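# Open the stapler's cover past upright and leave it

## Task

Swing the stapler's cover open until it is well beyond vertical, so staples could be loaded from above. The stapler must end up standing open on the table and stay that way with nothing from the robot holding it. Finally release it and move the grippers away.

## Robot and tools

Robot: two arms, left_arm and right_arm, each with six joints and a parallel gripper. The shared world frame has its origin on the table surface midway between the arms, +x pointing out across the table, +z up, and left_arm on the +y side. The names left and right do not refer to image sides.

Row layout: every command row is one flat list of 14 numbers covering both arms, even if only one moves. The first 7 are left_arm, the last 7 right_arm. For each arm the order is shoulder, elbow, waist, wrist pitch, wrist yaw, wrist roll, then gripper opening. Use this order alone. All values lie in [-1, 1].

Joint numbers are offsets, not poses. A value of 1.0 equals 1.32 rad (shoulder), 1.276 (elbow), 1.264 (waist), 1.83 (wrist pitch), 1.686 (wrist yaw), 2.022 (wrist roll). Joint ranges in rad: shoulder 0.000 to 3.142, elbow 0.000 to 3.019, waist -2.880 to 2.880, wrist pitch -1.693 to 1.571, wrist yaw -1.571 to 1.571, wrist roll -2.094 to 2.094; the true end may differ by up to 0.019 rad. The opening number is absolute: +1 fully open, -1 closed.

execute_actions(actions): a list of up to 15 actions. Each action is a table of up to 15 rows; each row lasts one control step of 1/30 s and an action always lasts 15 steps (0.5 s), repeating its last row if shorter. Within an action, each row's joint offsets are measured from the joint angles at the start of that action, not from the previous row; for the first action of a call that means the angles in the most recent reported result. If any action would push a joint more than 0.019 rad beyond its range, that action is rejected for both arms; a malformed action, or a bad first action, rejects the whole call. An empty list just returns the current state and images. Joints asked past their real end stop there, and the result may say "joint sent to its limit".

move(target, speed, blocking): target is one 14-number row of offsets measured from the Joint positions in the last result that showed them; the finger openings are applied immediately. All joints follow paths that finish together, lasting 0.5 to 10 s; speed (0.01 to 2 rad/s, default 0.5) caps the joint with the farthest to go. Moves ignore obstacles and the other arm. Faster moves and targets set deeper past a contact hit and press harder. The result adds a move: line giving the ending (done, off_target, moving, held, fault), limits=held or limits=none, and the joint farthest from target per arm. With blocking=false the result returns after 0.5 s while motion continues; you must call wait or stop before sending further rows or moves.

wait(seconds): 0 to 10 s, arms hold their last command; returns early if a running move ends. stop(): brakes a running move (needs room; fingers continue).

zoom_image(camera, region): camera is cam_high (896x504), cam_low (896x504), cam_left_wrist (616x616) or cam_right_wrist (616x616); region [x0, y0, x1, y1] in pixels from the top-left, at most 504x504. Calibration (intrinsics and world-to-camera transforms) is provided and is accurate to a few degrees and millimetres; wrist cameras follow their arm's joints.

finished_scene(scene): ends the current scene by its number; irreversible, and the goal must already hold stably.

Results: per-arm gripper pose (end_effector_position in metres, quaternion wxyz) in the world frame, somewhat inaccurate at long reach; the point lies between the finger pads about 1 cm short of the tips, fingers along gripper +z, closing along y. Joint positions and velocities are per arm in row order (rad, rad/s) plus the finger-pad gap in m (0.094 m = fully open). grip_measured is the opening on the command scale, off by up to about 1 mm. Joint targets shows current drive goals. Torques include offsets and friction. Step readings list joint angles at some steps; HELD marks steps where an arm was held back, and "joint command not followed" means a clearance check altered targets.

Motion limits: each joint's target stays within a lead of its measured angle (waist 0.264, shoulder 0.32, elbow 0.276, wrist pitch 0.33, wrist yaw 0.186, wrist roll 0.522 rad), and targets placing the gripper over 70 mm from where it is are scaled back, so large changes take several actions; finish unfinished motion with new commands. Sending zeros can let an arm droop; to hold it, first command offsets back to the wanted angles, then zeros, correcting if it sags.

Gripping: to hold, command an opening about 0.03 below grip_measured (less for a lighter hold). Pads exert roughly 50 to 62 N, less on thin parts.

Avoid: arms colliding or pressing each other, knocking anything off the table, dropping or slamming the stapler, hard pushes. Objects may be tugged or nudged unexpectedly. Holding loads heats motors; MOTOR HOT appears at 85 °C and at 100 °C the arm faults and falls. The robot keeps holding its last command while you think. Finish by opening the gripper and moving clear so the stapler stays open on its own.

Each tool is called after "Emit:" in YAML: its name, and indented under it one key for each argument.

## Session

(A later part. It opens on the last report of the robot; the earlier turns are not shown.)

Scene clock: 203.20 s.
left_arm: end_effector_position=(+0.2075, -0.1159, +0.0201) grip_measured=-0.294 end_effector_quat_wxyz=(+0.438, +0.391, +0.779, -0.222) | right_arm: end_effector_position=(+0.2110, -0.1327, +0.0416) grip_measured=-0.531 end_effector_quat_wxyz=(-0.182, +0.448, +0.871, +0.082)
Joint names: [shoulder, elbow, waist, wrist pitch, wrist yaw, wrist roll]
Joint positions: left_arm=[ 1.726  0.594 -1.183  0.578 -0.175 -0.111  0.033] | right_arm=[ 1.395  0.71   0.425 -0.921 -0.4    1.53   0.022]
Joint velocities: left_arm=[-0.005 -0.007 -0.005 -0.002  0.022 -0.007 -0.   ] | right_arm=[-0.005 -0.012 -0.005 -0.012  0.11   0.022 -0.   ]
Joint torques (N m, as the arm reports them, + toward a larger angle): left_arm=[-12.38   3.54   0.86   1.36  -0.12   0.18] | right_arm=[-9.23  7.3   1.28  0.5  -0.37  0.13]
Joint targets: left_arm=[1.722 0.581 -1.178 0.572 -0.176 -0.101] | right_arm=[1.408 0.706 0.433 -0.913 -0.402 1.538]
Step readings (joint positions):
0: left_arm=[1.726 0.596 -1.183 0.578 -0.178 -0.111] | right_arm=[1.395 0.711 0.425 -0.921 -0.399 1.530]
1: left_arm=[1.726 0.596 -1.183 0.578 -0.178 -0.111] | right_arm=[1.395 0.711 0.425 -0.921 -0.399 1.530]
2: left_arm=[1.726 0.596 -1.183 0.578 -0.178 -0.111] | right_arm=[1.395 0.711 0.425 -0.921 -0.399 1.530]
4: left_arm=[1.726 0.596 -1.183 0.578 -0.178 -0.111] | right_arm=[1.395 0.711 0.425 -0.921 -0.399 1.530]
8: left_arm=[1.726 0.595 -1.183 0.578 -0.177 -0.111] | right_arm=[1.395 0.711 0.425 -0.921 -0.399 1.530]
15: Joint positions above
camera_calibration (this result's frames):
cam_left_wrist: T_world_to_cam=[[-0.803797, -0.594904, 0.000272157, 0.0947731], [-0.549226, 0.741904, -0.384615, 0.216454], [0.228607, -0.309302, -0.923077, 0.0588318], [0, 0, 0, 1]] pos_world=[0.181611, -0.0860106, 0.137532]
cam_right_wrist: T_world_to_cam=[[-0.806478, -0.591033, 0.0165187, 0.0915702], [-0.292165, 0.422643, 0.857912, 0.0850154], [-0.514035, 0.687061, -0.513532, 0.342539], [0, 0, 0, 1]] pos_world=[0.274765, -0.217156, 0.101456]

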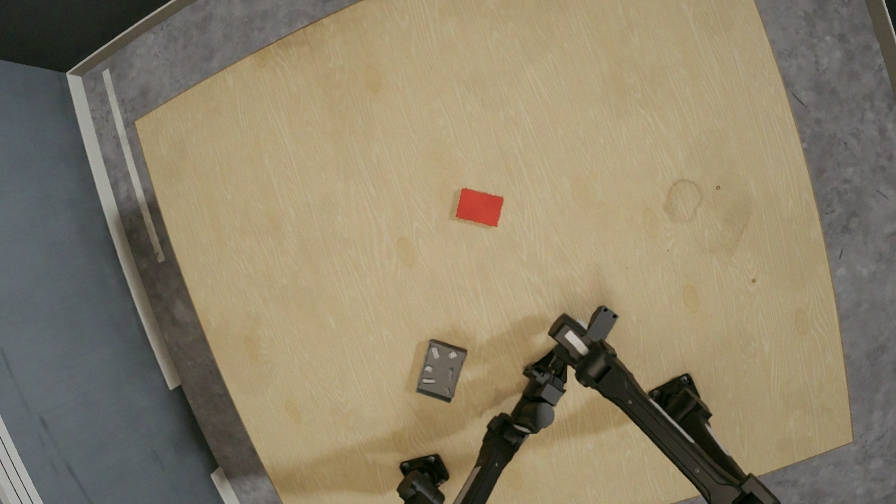

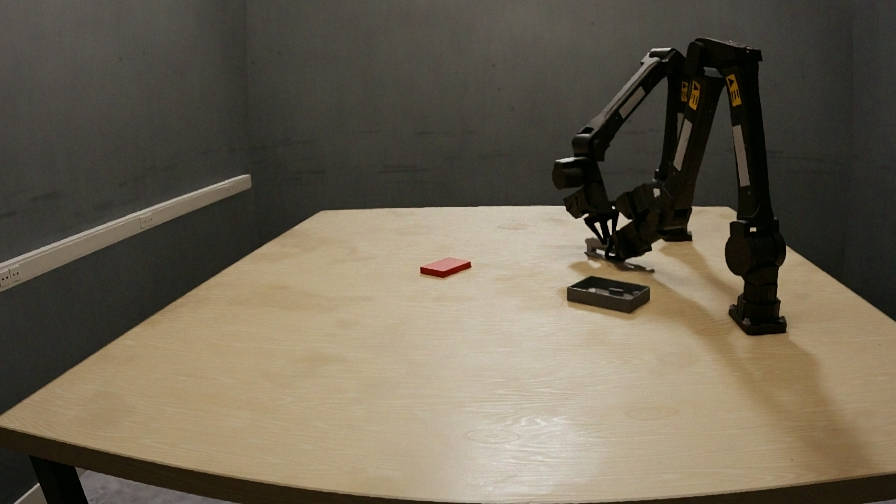

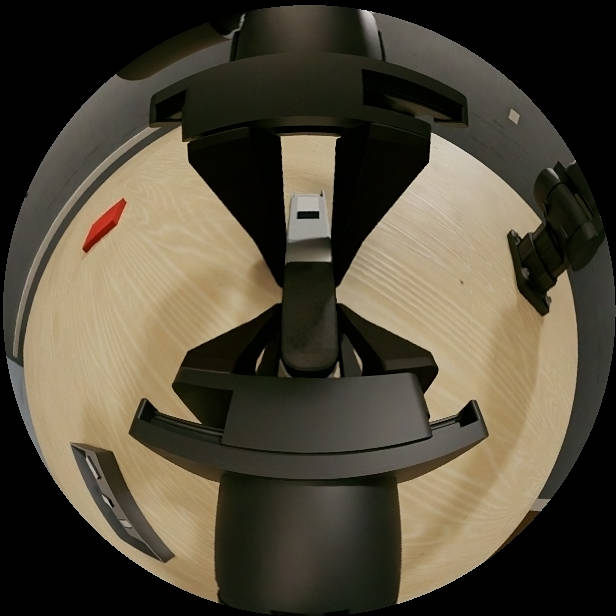

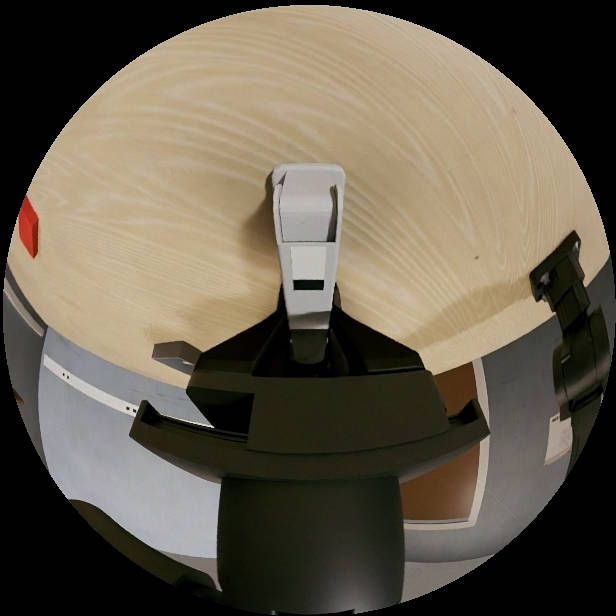

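Emit:
execute_actions:
  actions:
    - [[-0.003,-0.0102,0.004,-0.0033,-0.0006,0.005,-0.31,0.0101,0.0096,-0.0020,-0.0005,-0.0063,-0.0012,-0.56],[-0.003,-0.0102,0.004,-0.0033,-0.0006,0.005,-0.32,0.0106,0.0219,-0.0113,-0.0044,-0.0117,-0.0065,-0.565],[-0.003,-0.0102,0.004,-0.0033,-0.0006,0.005,-0.32,0.0115,0.0312,-0.0211,-0.0078,-0.0199,-0.0127,-0.565],[-0.003,-0.0102,0.004,-0.0033,-0.0006,0.005,-0.32,0.0127,0.0353,-0.0281,-0.0101,-0.0297,-0.0173,-0.565],[-0.003,-0.0102,0.004,-0.0033,-0.0006,0.005,-0.32,0.0144,0.0365,-0.0363,-0.0130,-0.0412,-0.0229,-0.565],[-0.003,-0.0102,0.004,-0.0033,-0.0006,0.005,-0.32,0.0165,0.0379,-0.0451,-0.0164,-0.0536,-0.0292,-0.565],[-0.003,-0.0102,0.004,-0.0033,-0.0006,0.005,-0.32,0.0192,0.0396,-0.0544,-0.0205,-0.0665,-0.0363,-0.565],[-0.003,-0.0102,0.004,-0.0033,-0.0006,0.005,-0.32,0.0220,0.0413,-0.0637,-0.0248,-0.0794,-0.0436,-0.565],[-0.003,-0.0102,0.004,-0.0033,-0.0006,0.005,-0.32,0.0256,0.0433,-0.0734,-0.0298,-0.0929,-0.0516,-0.565],[-0.003,-0.0102,0.004,-0.0033,-0.0006,0.005,-0.32,0.0295,0.0455,-0.0831,-0.0352,-0.1063,-0.0601,-0.565],[-0.003,-0.0102,0.004,-0.0033,-0.0006,0.005,-0.32,0.0337,0.0477,-0.0926,-0.0409,-0.1195,-0.0688,-0.565],[-0.003,-0.0102,0.004,-0.0033,-0.0006,0.005,-0.32,0.0384,0.0502,-0.1020,-0.0470,-0.1326,-0.0778,-0.565],[-0.003,-0.0102,0.004,-0.0033,-0.0006,0.005,-0.32,0.0435,0.0527,-0.1113,-0.0536,-0.1454,-0.0872,-0.565],[-0.003,-0.0102,0.004,-0.0033,-0.0006,0.005,-0.32,0.0492,0.0556,-0.1210,-0.0609,-0.1588,-0.0975,-0.565],[-0.003,-0.0102,0.004,-0.0033,-0.0006,0.005,-0.32,0.0555,0.0587,-0.1307,-0.0686,-0.1721,-0.1082,-0.565]]

Emit:
execute_actions:
  actions: []

Scene clock: 270.97 s.
left_arm: end_effector_position=(+0.2072, -0.1158, +0.0202) grip_measured=-0.308 end_effector_quat_wxyz=(+0.438, +0.393, +0.778, -0.222) | right_arm: end_effector_position=(+0.2127, -0.1358, +0.0597) grip_measured=-0.532 end_effector_quat_wxyz=(-0.297, +0.443, +0.834, +0.142)
Joint names: [shoulder, elbow, waist, wrist pitch, wrist yaw, wrist roll]
Joint positions: left_arm=[ 1.726  0.594 -1.183  0.578 -0.174 -0.108  0.033] | right_arm=[ 1.436  0.731  0.289 -1.013 -0.657  1.377  0.022]
Joint velocities: left_arm=[ 0.015  0.017 -0.005 -0.002  0.037 -0.022  0.001] | right_arm=[ 0.22   0.115 -0.357 -0.388 -0.593 -0.579 -0.001]
Joint torques (N m, as the arm reports them, + toward a larger angle): left_arm=[-12.27   3.64   1.45   1.22  -0.2    0.14] | right_arm=[-9.15 11.55  0.23 -0.44 -0.97  0.19]
Joint targets: left_arm=[1.723 0.582 -1.178 0.571 -0.176 -0.101] | right_arm=[1.468 0.785 0.260 -1.047 -0.690 1.312]
Step readings (joint positions):
0: left_arm=[1.726 0.594 -1.183 0.578 -0.175 -0.111] | right_arm=[1.395 0.710 0.425 -0.921 -0.400 1.530]
1: left_arm=[1.726 0.594 -1.183 0.578 -0.175 -0.111] | right_arm=[1.395 0.710 0.425 -0.921 -0.401 1.530]
2: left_arm=[1.726 0.594 -1.183 0.578 -0.175 -0.111] | right_arm=[1.395 0.710 0.424 -0.922 -0.403 1.529]
4: left_arm=[1.726 0.594 -1.183 0.578 -0.175 -0.111] | right_arm=[1.396 0.710 0.415 -0.924 -0.419 1.521]
8: left_arm=[1.726 0.594 -1.183 0.578 -0.175 -0.109] | right_arm=[1.399 0.713 0.373 -0.945 -0.502 1.484]
15: Joint positions above
camera_calibration (this result's frames):
cam_left_wrist: T_world_to_cam=[[-0.80543, -0.592688, -0.0020738, 0.0952769], [-0.546483, 0.743986, -0.384502, 0.215893], [0.229432, -0.308556, -0.923122, 0.0589286], [0, 0, 0, 1]] pos_world=[0.181201, -0.0859693, 0.137607]
cam_right_wrist: T_world_to_cam=[[-0.819215, -0.573056, 0.0222346, 0.0956295], [-0.135101, 0.230524, 0.963642, 0.00546315], [-0.557347, 0.786426, -0.266269, 0.362747], [0, 0, 0, 1]] pos_world=[0.281255, -0.231732, 0.0891974]

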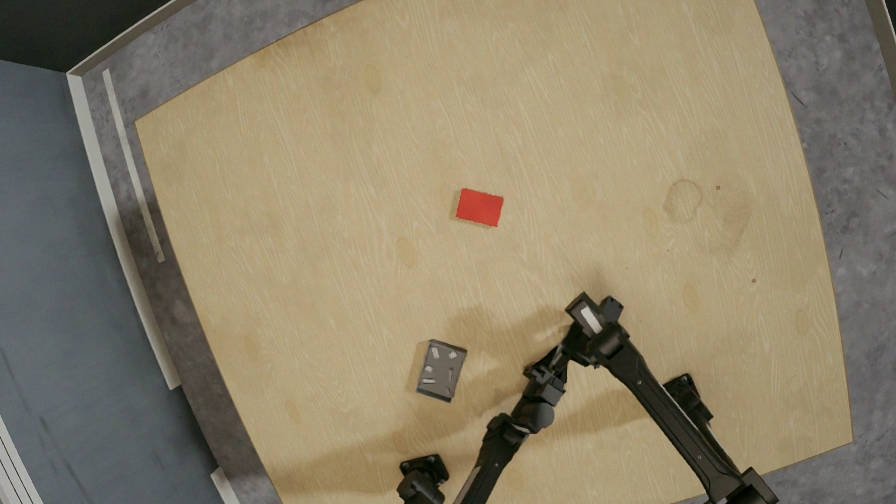

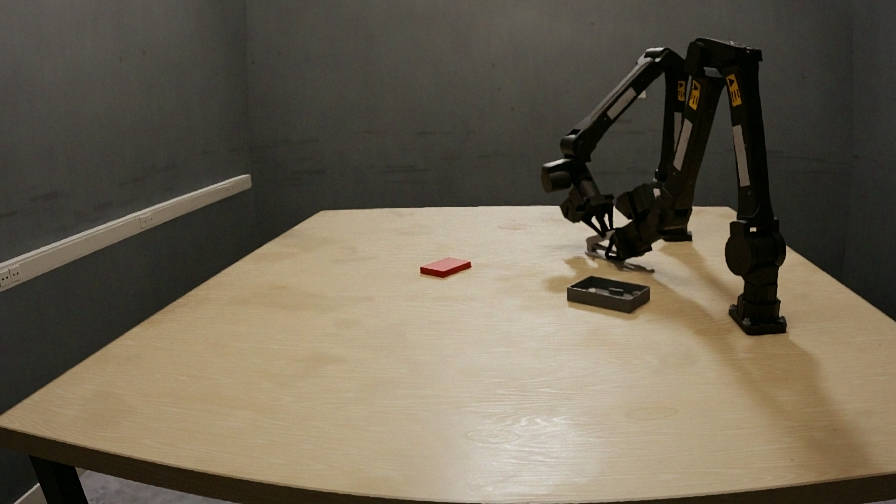

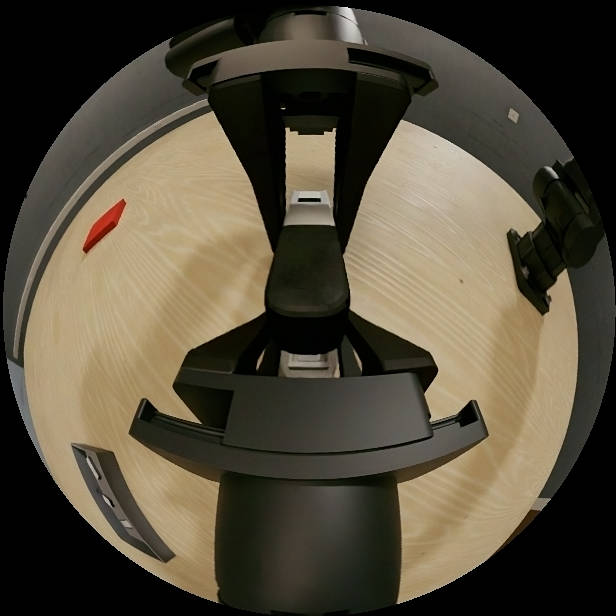

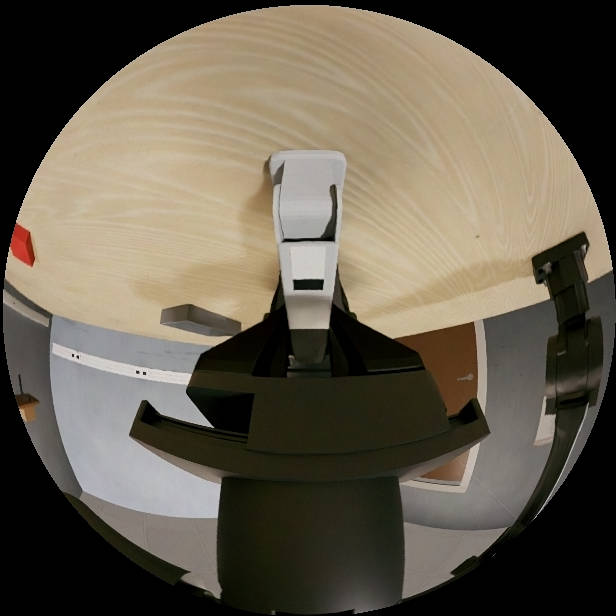

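Scene clock: 270.97 s.
left_arm: end_effector_position=(+0.2072, -0.1158, +0.0202) grip_measured=-0.308 end_effector_quat_wxyz=(+0.438, +0.393, +0.778, -0.222) | right_arm: end_effector_position=(+0.2127, -0.1358, +0.0597) grip_measured=-0.532 end_effector_quat_wxyz=(-0.297, +0.443, +0.834, +0.142)
Joint names: [shoulder, elbow, waist, wrist pitch, wrist yaw, wrist roll]
Joint positions: left_arm=[ 1.726  0.594 -1.183  0.578 -0.174 -0.108  0.033] | right_arm=[ 1.436  0.731  0.289 -1.013 -0.657  1.377  0.022]
Joint velocities: left_arm=[ 0.015  0.017 -0.005 -0.002  0.037 -0.022  0.001] | right_arm=[ 0.22   0.115 -0.357 -0.388 -0.593 -0.579 -0.001]
Joint torques (N m, as the arm reports them, + toward a larger angle): left_arm=[-12.27   3.64   1.45   1.22  -0.2    0.14] | right_arm=[-9.15 11.55  0.23 -0.44 -0.97  0.19]
Joint targets: left_arm=[1.723 0.582 -1.178 0.571 -0.176 -0.101] | right_arm=[1.468 0.785 0.260 -1.047 -0.690 1.312]
camera_calibration (this result's frames):
cam_left_wrist: T_world_to_cam=[[-0.80543, -0.592688, -0.0020738, 0.0952769], [-0.546483, 0.743986, -0.384502, 0.215893], [0.229432, -0.308556, -0.923122, 0.0589286], [0, 0, 0, 1]] pos_world=[0.181201, -0.0859693, 0.137607]
cam_right_wrist: T_world_to_cam=[[-0.819215, -0.573056, 0.0222346, 0.0956295], [-0.135101, 0.230524, 0.963642, 0.00546315], [-0.557347, 0.786426, -0.266269, 0.362747], [0, 0, 0, 1]] pos_world=[0.281255, -0.231732, 0.0891974]

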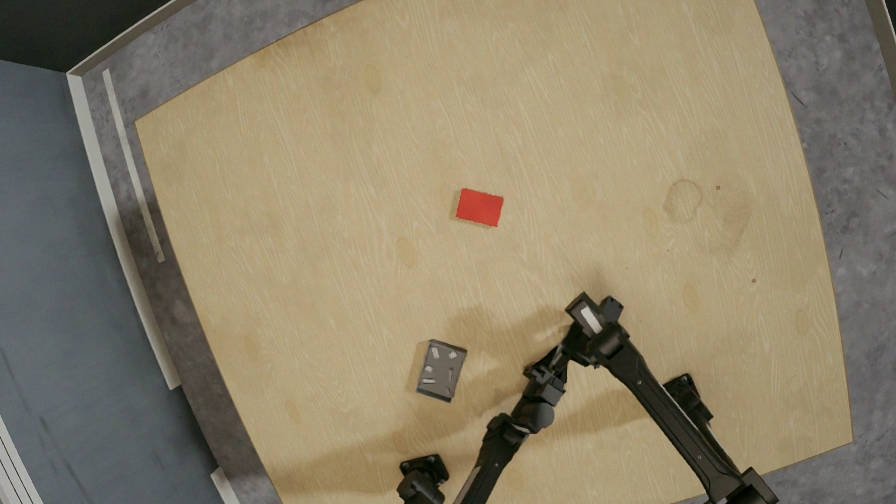

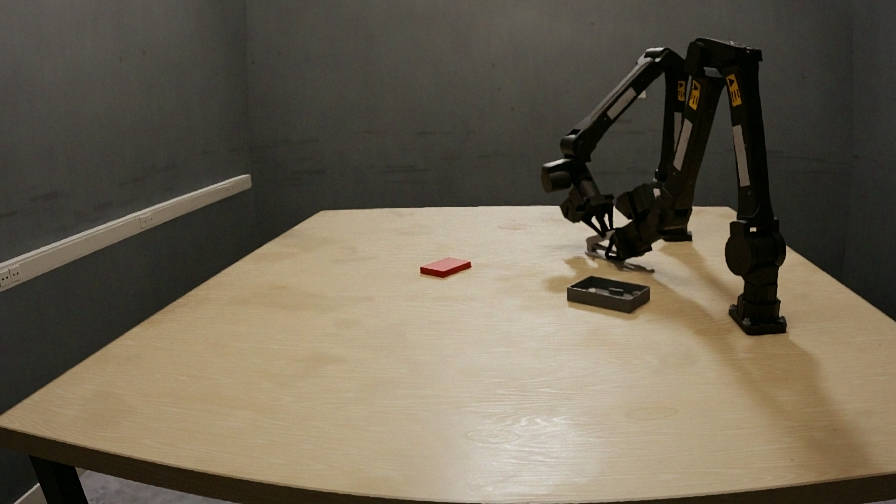

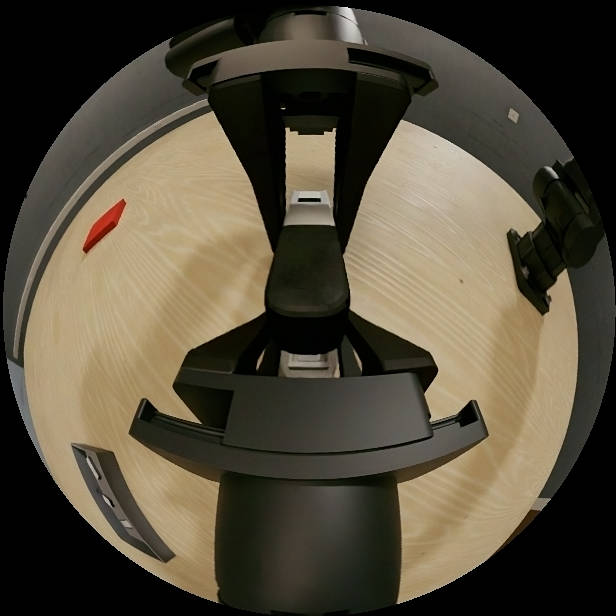

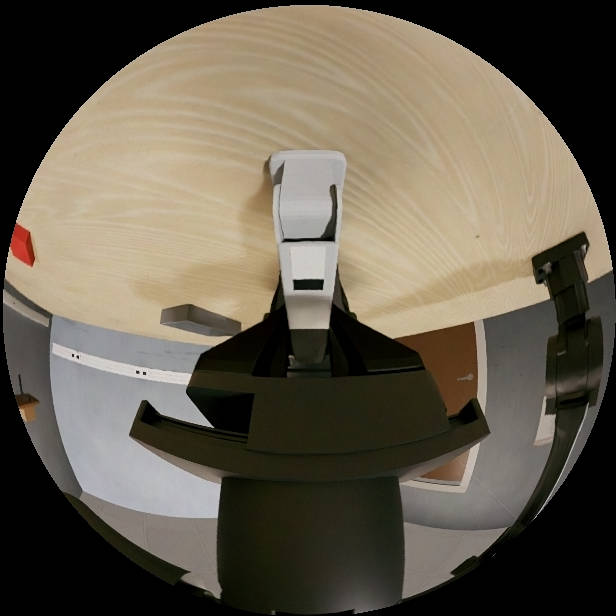

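Emit:
execute_actions:
  actions:
    - [[-0.003,-0.0102,0.004,-0.0035,-0.001,0.0035,-0.325,0.0290,0.0461,-0.0254,-0.0202,-0.0227,-0.0403,-0.565],[-0.003,-0.0102,0.004,-0.0035,-0.001,0.0035,-0.33,0.0339,0.0484,-0.0298,-0.0240,-0.0289,-0.0482,-0.565],[-0.003,-0.0102,0.004,-0.0035,-0.001,0.0035,-0.335,0.0399,0.0512,-0.0366,-0.0299,-0.0380,-0.0577,-0.565],[-0.003,-0.0102,0.004,-0.0035,-0.001,0.0035,-0.335,0.0470,0.0545,-0.0442,-0.0371,-0.0485,-0.0688,-0.565],[-0.003,-0.0102,0.004,-0.0035,-0.001,0.0035,-0.335,0.0555,0.0585,-0.0529,-0.0456,-0.0604,-0.0817,-0.565],[-0.003,-0.0102,0.004,-0.0035,-0.001,0.0035,-0.335,0.0645,0.0626,-0.0627,-0.0557,-0.0735,-0.0950,-0.565],[-0.003,-0.0102,0.004,-0.0035,-0.001,0.0035,-0.335,0.0741,0.0669,-0.0722,-0.0662,-0.0864,-0.1087,-0.565],[-0.003,-0.0102,0.004,-0.0035,-0.001,0.0035,-0.335,0.0840,0.0714,-0.0816,-0.0773,-0.0991,-0.1228,-0.565],[-0.003,-0.0102,0.004,-0.0035,-0.001,0.0035,-0.335,0.0945,0.0761,-0.0908,-0.0887,-0.1116,-0.1373,-0.565],[-0.003,-0.0102,0.004,-0.0035,-0.001,0.0035,-0.335,0.1042,0.0803,-0.1000,-0.1007,-0.1238,-0.1505,-0.565],[-0.003,-0.0102,0.004,-0.0035,-0.001,0.0035,-0.335,0.1130,0.0842,-0.1080,-0.1117,-0.1345,-0.1624,-0.565],[-0.003,-0.0102,0.004,-0.0035,-0.001,0.0035,-0.335,0.1208,0.0876,-0.1149,-0.1216,-0.1437,-0.1727,-0.565],[-0.003,-0.0102,0.004,-0.0035,-0.001,0.0035,-0.335,0.1262,0.0900,-0.1208,-0.1304,-0.1515,-0.1797,-0.565],[-0.003,-0.0102,0.004,-0.0035,-0.001,0.0035,-0.335,0.1302,0.0917,-0.1247,-0.1363,-0.1566,-0.1850,-0.565],[-0.003,-0.0102,0.004,-0.0035,-0.001,0.0035,-0.335,0.1302,0.0917,-0.1275,-0.1409,-0.1604,-0.1850,-0.565]]

Scene clock: 295.47 s.
left_arm: end_effector_position=(+0.2075, -0.1155, +0.0203) grip_measured=-0.317 end_effector_quat_wxyz=(+0.438, +0.392, +0.778, -0.221) | right_arm: end_effector_position=(+0.2197, -0.1437, +0.0775) grip_measured=-0.532 end_effector_quat_wxyz=(-0.429, +0.412, +0.778, +0.204)
Joint names: [shoulder, elbow, waist, wrist pitch, wrist yaw, wrist roll]
Joint positions: left_arm=[ 1.725  0.593 -1.183  0.578 -0.176 -0.108  0.032] | right_arm=[ 1.583  0.797  0.149 -1.243 -0.913  1.057  0.022]
Joint velocities: left_arm=[-0.024  0.002  0.005 -0.012  0.066  0.007 -0.001] | right_arm=[ 0.171  0.085 -0.161 -0.349 -0.212 -0.476 -0.001]
Joint torques (N m, as the arm reports them, + toward a larger angle): left_arm=[-12.35   3.56   1.01   1.31  -0.05   0.13] | right_arm=[-11.38  10.44  -0.38  -0.44  -0.87   0.26]
Joint targets: left_arm=[1.722 0.581 -1.178 0.571 -0.176 -0.101] | right_arm=[1.608 0.848 0.128 -1.270 -0.928 1.003]
Step readings (joint positions):
0: left_arm=[1.726 0.594 -1.183 0.578 -0.175 -0.108] | right_arm=[1.453 0.740 0.269 -1.039 -0.691 1.323]
1: left_arm=[1.726 0.594 -1.183 0.578 -0.175 -0.108] | right_arm=[1.454 0.740 0.269 -1.040 -0.691 1.321]
2: left_arm=[1.726 0.594 -1.183 0.578 -0.175 -0.108] | right_arm=[1.454 0.741 0.268 -1.042 -0.694 1.317]
4: left_arm=[1.726 0.594 -1.183 0.578 -0.175 -0.108] | right_arm=[1.461 0.746 0.259 -1.055 -0.712 1.300]
8: left_arm=[1.725 0.594 -1.183 0.578 -0.176 -0.108] | right_arm=[1.500 0.762 0.217 -1.112 -0.791 1.224]
15: Joint positions above
camera_calibration (this result's frames):
cam_left_wrist: T_world_to_cam=[[-0.804465, -0.593992, -0.00305702, 0.0953003], [-0.547338, 0.74326, -0.384689, 0.215911], [0.230775, -0.307796, -0.923041, 0.058853], [0, 0, 0, 1]] pos_world=[0.18126, -0.0857559, 0.137674]
cam_right_wrist: T_world_to_cam=[[-0.812726, -0.58189, 0.029692, 0.0931952], [0.0528397, -0.022859, 0.998341, -0.0893217], [-0.580246, 0.812946, 0.0493249, 0.361991], [0, 0, 0, 1]] pos_world=[0.290506, -0.242092, 0.0685512]

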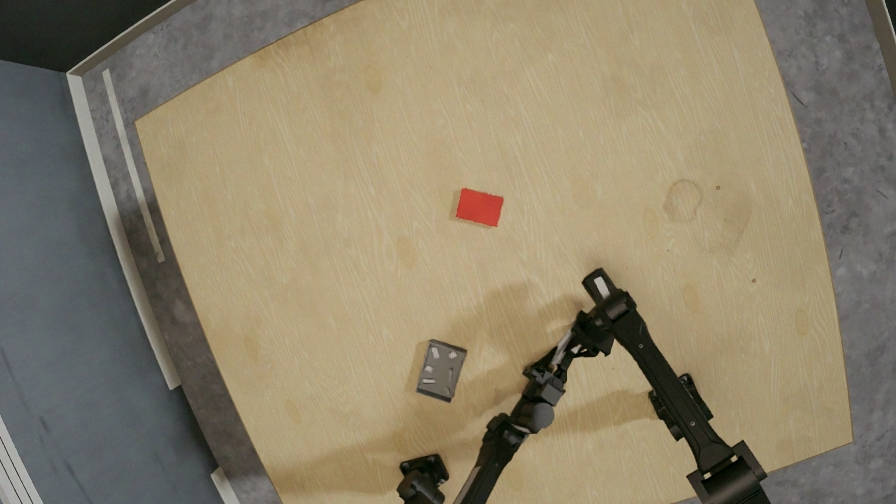

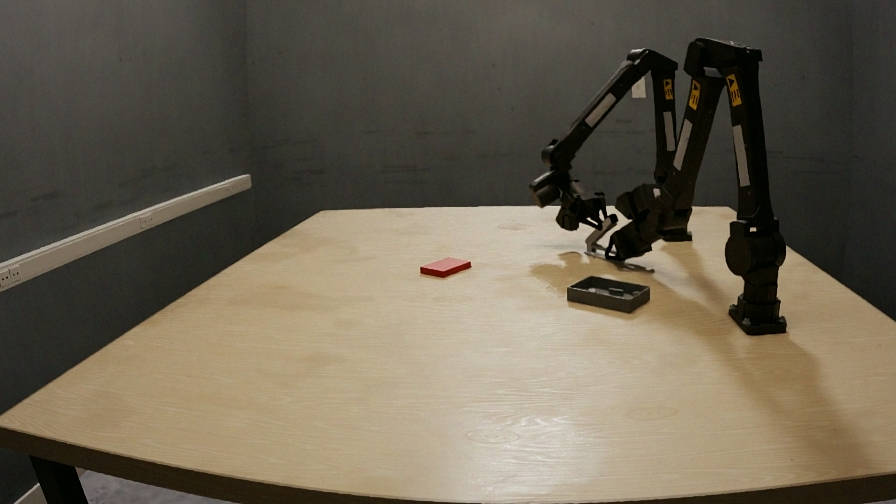

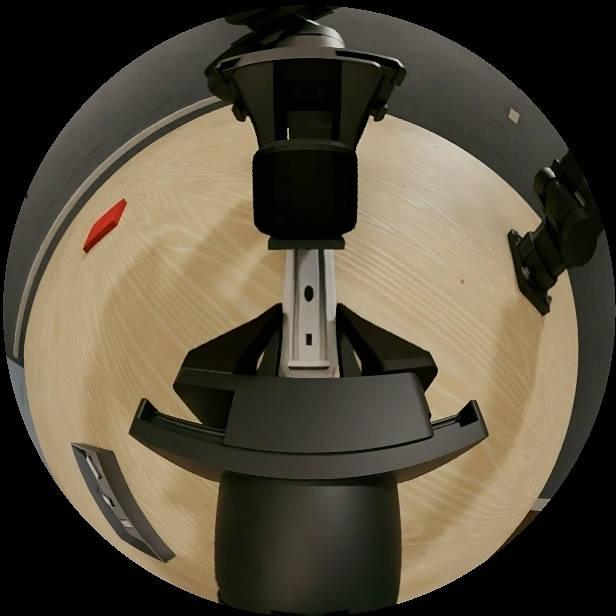

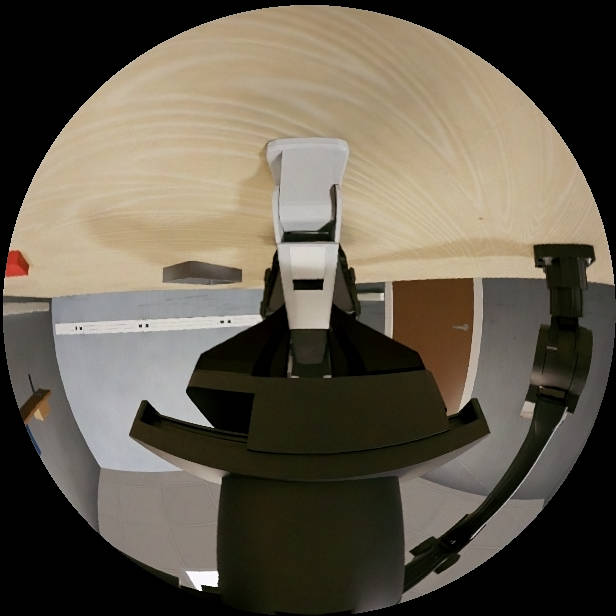

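Emit:
execute_actions:
  actions: []

Scene clock: 302.70 s.
left_arm: end_effector_position=(+0.2075, -0.1155, +0.0203) grip_measured=-0.317 end_effector_quat_wxyz=(+0.438, +0.393, +0.778, -0.220) | right_arm: end_effector_position=(+0.2197, -0.1446, +0.0788) grip_measured=-0.532 end_effector_quat_wxyz=(-0.434, +0.404, +0.777, +0.209)
Joint names: [shoulder, elbow, waist, wrist pitch, wrist yaw, wrist roll]
Joint positions: left_arm=[ 1.725  0.593 -1.183  0.578 -0.176 -0.106  0.032] | right_arm=[ 1.592  0.801  0.142 -1.263 -0.923  1.02   0.022]
Joint velocities: left_arm=[-0.015  0.012 -0.005 -0.012  0.007  0.022  0.001] | right_arm=[ 0.005  0.012 -0.005 -0.007  0.051  0.037  0.001]
Joint torques (N m, as the arm reports them, + toward a larger angle): left_arm=[-12.46   3.61   0.79   1.33  -0.05   0.12] | right_arm=[-11.19  10.35  -0.57  -0.81  -0.82  -0.15]
Joint targets: left_arm=[1.722 0.581 -1.178 0.571 -0.176 -0.100] | right_arm=[1.608 0.848 0.128 -1.270 -0.928 1.003]
camera_calibration (this result's frames):
cam_left_wrist: T_world_to_cam=[[-0.804621, -0.593773, -0.00423233, 0.095447], [-0.546765, 0.743663, -0.384724, 0.215845], [0.231586, -0.307243, -0.923022, 0.058752], [0, 0, 0, 1]] pos_world=[0.181209, -0.0857912, 0.137674]
cam_right_wrist: T_world_to_cam=[[-0.807614, -0.589405, 0.0190115, 0.0912561], [0.0541357, -0.041998, 0.99765, -0.0936413], [-0.587222, 0.806745, 0.065826, 0.362054], [0, 0, 0, 1]] pos_world=[0.291375, -0.242231, 0.0678538]

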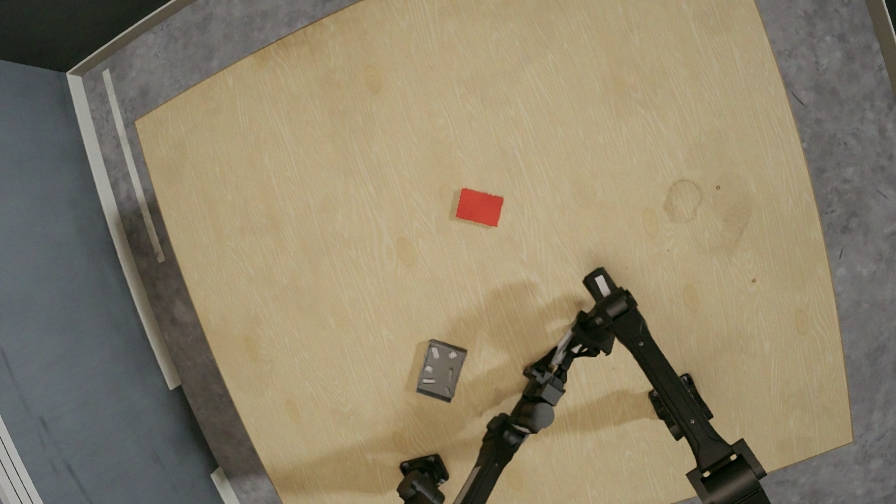

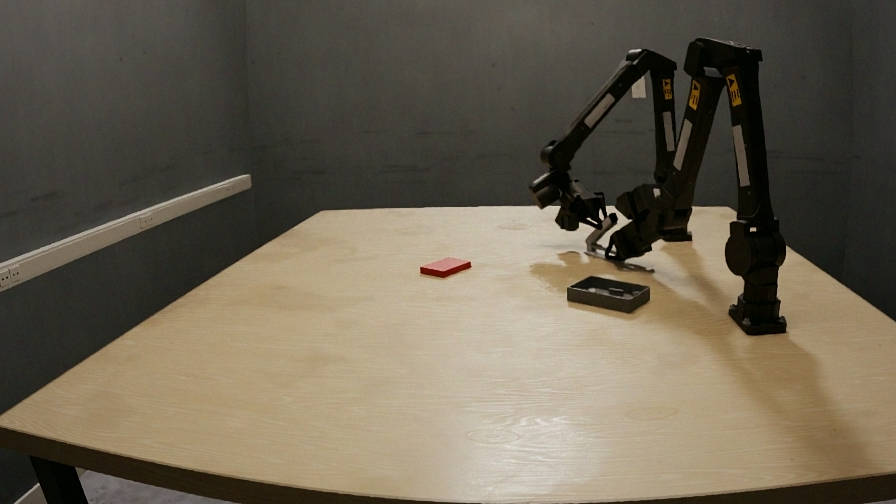

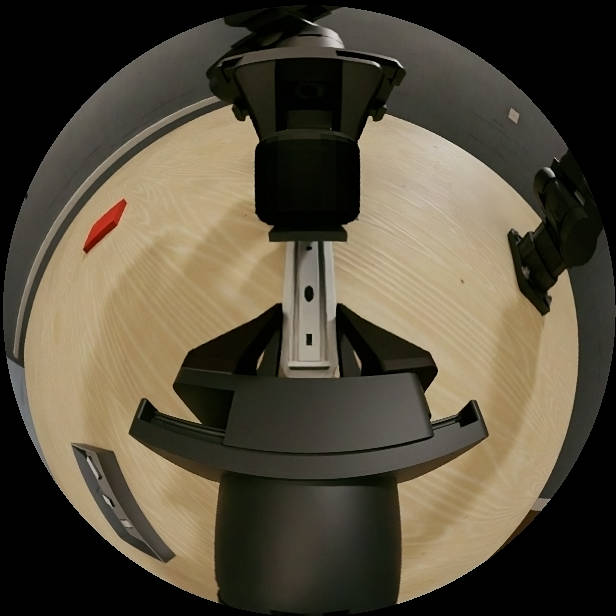

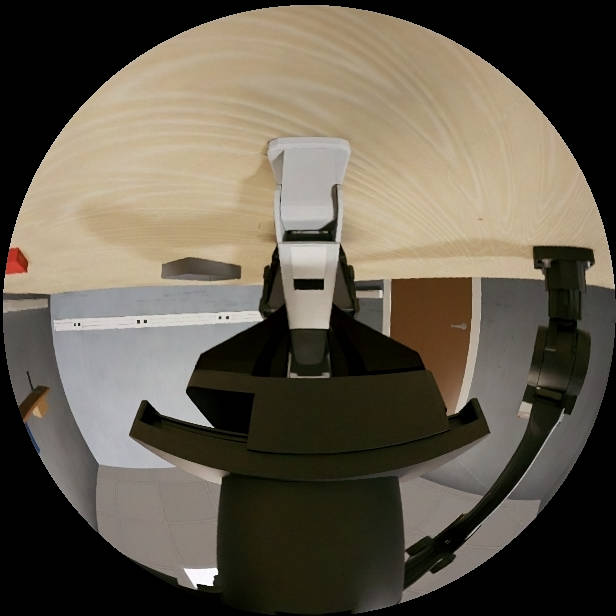

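Emit:
execute_actions:
  actions:
    - [[-0.0023,-0.0094,0.004,-0.0038,0,0.003,-0.335,0.0121,0.0376,-0.0121,-0.0051,-0.0025,-0.0093,-0.55],[-0.0023,-0.0094,0.004,-0.0038,0,0.003,-0.335,0.0120,0.0397,-0.0147,-0.0088,-0.0012,-0.0118,-0.545],[-0.0023,-0.0094,0.004,-0.0038,0,0.003,-0.335,0.0119,0.0429,-0.0188,-0.0143,0.0008,-0.0155,-0.54],[-0.0023,-0.0094,0.004,-0.0038,0,0.003,-0.335,0.0117,0.0470,-0.0238,-0.0212,0.0033,-0.0202,-0.54],[-0.0023,-0.0094,0.004,-0.0038,0,0.003,-0.335,0.0115,0.0515,-0.0295,-0.0291,0.0062,-0.0255,-0.54],[-0.0023,-0.0094,0.004,-0.0038,0,0.003,-0.335,0.0113,0.0564,-0.0356,-0.0374,0.0092,-0.0312,-0.54],[-0.0023,-0.0094,0.004,-0.0038,0,0.003,-0.335,0.0112,0.0613,-0.0417,-0.0457,0.0122,-0.0368,-0.54],[-0.0023,-0.0094,0.004,-0.0038,0,0.003,-0.335,0.0110,0.0658,-0.0474,-0.0536,0.0151,-0.0421,-0.54],[-0.0023,-0.0094,0.004,-0.0038,0,0.003,-0.335,0.0108,0.0699,-0.0524,-0.0605,0.0176,-0.0468,-0.54],[-0.0023,-0.0094,0.004,-0.0038,0,0.003,-0.335,0.0107,0.0731,-0.0565,-0.0660,0.0196,-0.0505,-0.54],[-0.0023,-0.0094,0.004,-0.0038,0,0.003,-0.335,0.0106,0.0752,-0.0591,-0.0697,0.0209,-0.0530,-0.54],[-0.0023,-0.0094,0.004,-0.0038,0,0.003,-0.335,0.0106,0.076,-0.0601,-0.0710,0.0214,-0.0539,-0.54]]

Emit:
wait:
  seconds: 0.4

Scene clock: 325.93 s.
left_arm: end_effector_position=(+0.2076, -0.1157, +0.0212) grip_measured=-0.317 end_effector_quat_wxyz=(+0.439, +0.393, +0.777, -0.221) | right_arm: end_effector_position=(+0.2306, -0.1601, +0.0944) grip_measured=-0.527 end_effector_quat_wxyz=(-0.438, +0.402, +0.777, +0.208)
Joint names: [shoulder, elbow, waist, wrist pitch, wrist yaw, wrist roll]
Joint positions: left_arm=[ 1.724  0.593 -1.183  0.578 -0.176 -0.106  0.032] | right_arm=[ 1.594  0.848  0.089 -1.382 -0.897  0.933  0.022]
Joint velocities: left_arm=[-0.015 -0.012 -0.005  0.007 -0.022  0.066 -0.   ] | right_arm=[ 0.015  0.002 -0.054 -0.042 -0.022 -0.125  0.   ]
Joint torques (N m, as the arm reports them, + toward a larger angle): left_arm=[-12.33   3.86   1.54   1.33  -0.07   0.13] | right_arm=[-11.83  11.05  -1.24  -0.82  -0.08  -0.1 ]
Joint targets: left_arm=[1.722 0.581 -1.178 0.571 -0.176 -0.100] | right_arm=[1.606 0.899 0.066 -1.393 -0.887 0.911]
Step readings (joint positions):
0: left_arm=[1.725 0.593 -1.183 0.578 -0.176 -0.106] | right_arm=[1.592 0.801 0.142 -1.263 -0.923 1.020]
1: left_arm=[1.725 0.593 -1.183 0.578 -0.176 -0.106] | right_arm=[1.592 0.801 0.142 -1.263 -0.923 1.020]
2: left_arm=[1.725 0.593 -1.183 0.578 -0.176 -0.106] | right_arm=[1.592 0.802 0.142 -1.264 -0.923 1.018]
4: left_arm=[1.725 0.593 -1.183 0.578 -0.176 -0.106] | right_arm=[1.592 0.806 0.139 -1.275 -0.922 1.012]
8: left_arm=[1.724 0.593 -1.183 0.578 -0.176 -0.106] | right_arm=[1.594 0.823 0.126 -1.322 -0.915 0.981]
15: Joint positions above
camera_calibration (this result's frames):
cam_left_wrist: T_world_to_cam=[[-0.804733, -0.593622, -0.00409265, 0.0954346], [-0.546149, 0.743044, -0.386792, 0.21628], [0.232649, -0.309029, -0.922158, 0.059049], [0, 0, 0, 1]] pos_world=[0.181183, -0.0858057, 0.138499]
cam_right_wrist: T_world_to_cam=[[-0.803894, -0.5943, 0.0237026, 0.088532], [0.0618245, -0.0438598, 0.997123, -0.112438], [-0.591551, 0.803046, 0.0720009, 0.379736], [0, 0, 0, 1]] pos_world=[0.302755, -0.257263, 0.0826745]

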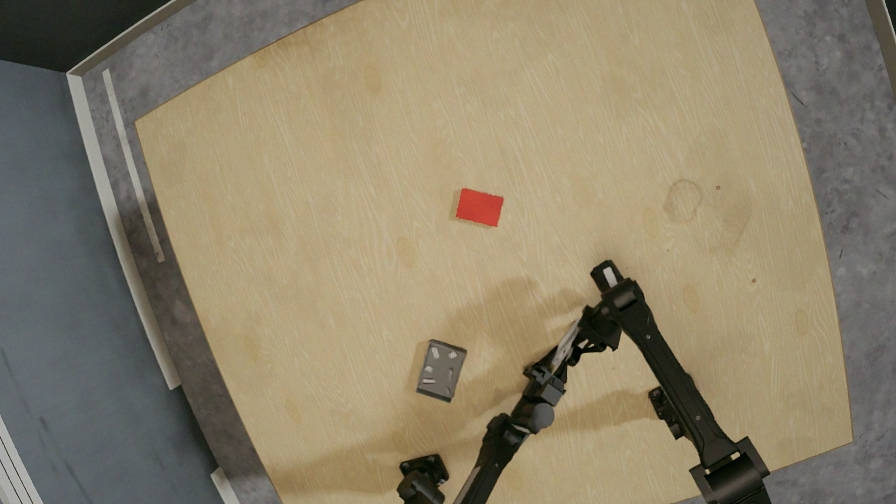

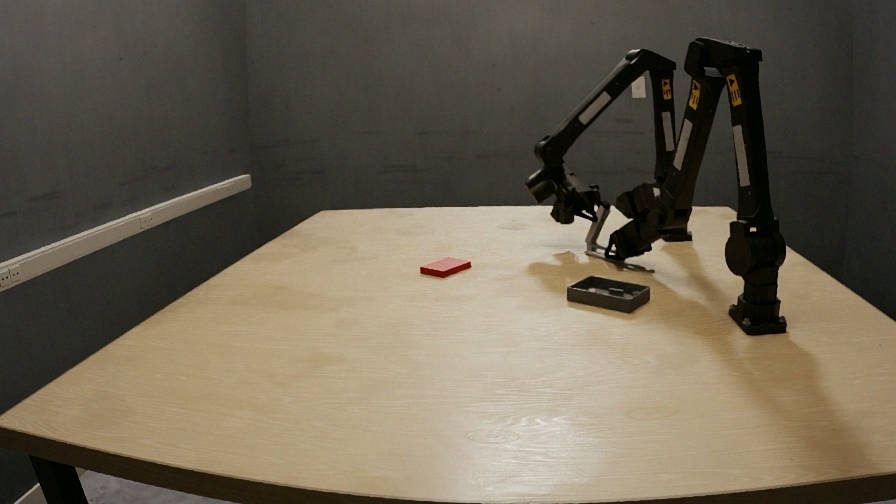

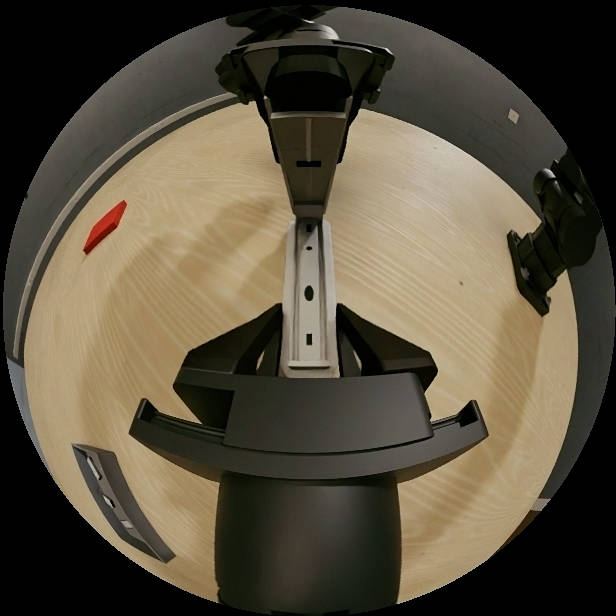

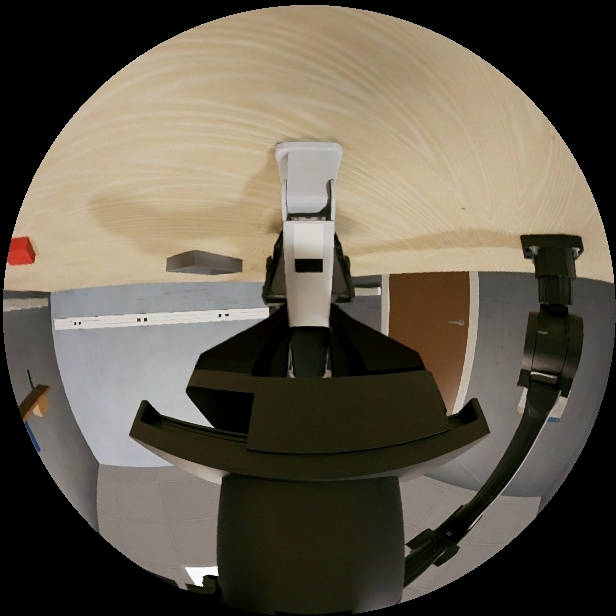

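Scene clock: 326.33 s.
left_arm: end_effector_position=(+0.2076, -0.1157, +0.0212) grip_measured=-0.317 end_effector_quat_wxyz=(+0.439, +0.393, +0.777, -0.221) | right_arm: end_effector_position=(+0.2305, -0.1603, +0.0945) grip_measured=-0.527 end_effector_quat_wxyz=(-0.438, +0.401, +0.777, +0.208)
Joint names: [shoulder, elbow, waist, wrist pitch, wrist yaw, wrist roll]
Joint positions: left_arm=[ 1.724  0.593 -1.183  0.578 -0.176 -0.105  0.032] | right_arm=[ 1.594  0.848  0.088 -1.383 -0.897  0.927  0.022]
Joint velocities: left_arm=[ 0.015 -0.002 -0.015 -0.022 -0.022 -0.007  0.001] | right_arm=[-0.005  0.022 -0.015 -0.012 -0.022 -0.007  0.001]
Joint torques (N m, as the arm reports them, + toward a larger angle): left_arm=[-12.24   3.73   0.91   1.27  -0.09   0.11] | right_arm=[-11.8   10.97  -1.13  -1.    -0.11  -0.15]
Joint targets: left_arm=[1.722 0.581 -1.178 0.571 -0.176 -0.101] | right_arm=[1.606 0.899 0.066 -1.393 -0.887 0.911]
wait: 0.40 s; at rest by 0.27 s
camera_calibration (this result's frames):
cam_left_wrist: T_world_to_cam=[[-0.805196, -0.592984, -0.00539936, 0.0956321], [-0.545157, 0.743774, -0.386787, 0.216159], [0.233375, -0.308496, -0.922153, 0.05896], [0, 0, 0, 1]] pos_world=[0.181083, -0.085876, 0.138494]
cam_right_wrist: T_world_to_cam=[[-0.802493, -0.596319, 0.0202324, 0.0880547], [0.0594458, -0.0461662, 0.997163, -0.112373], [-0.593693, 0.801419, 0.0724967, 0.379967], [0, 0, 0, 1]] pos_world=[0.302927, -0.257192, 0.0827262]

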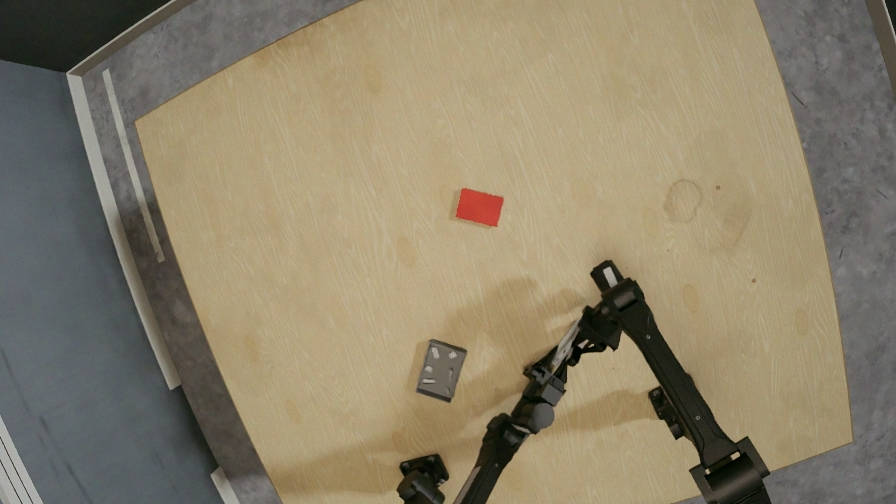

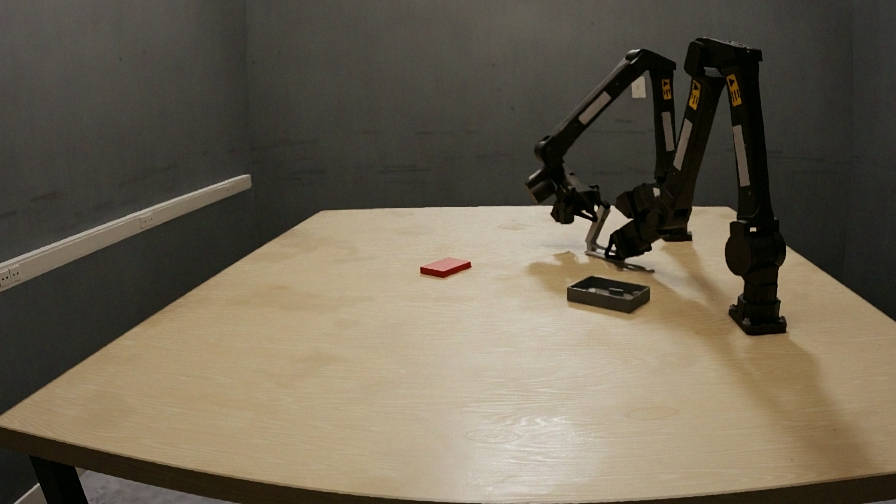

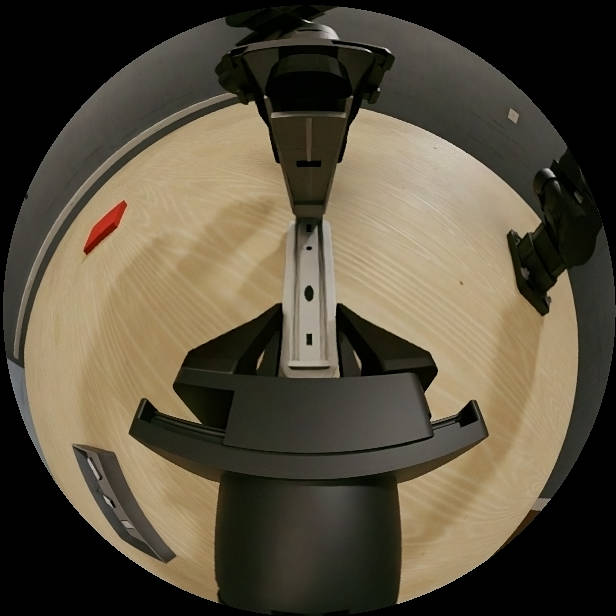

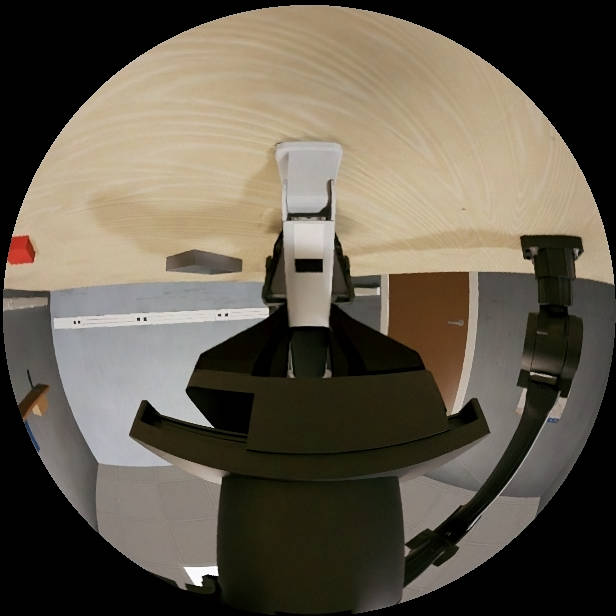

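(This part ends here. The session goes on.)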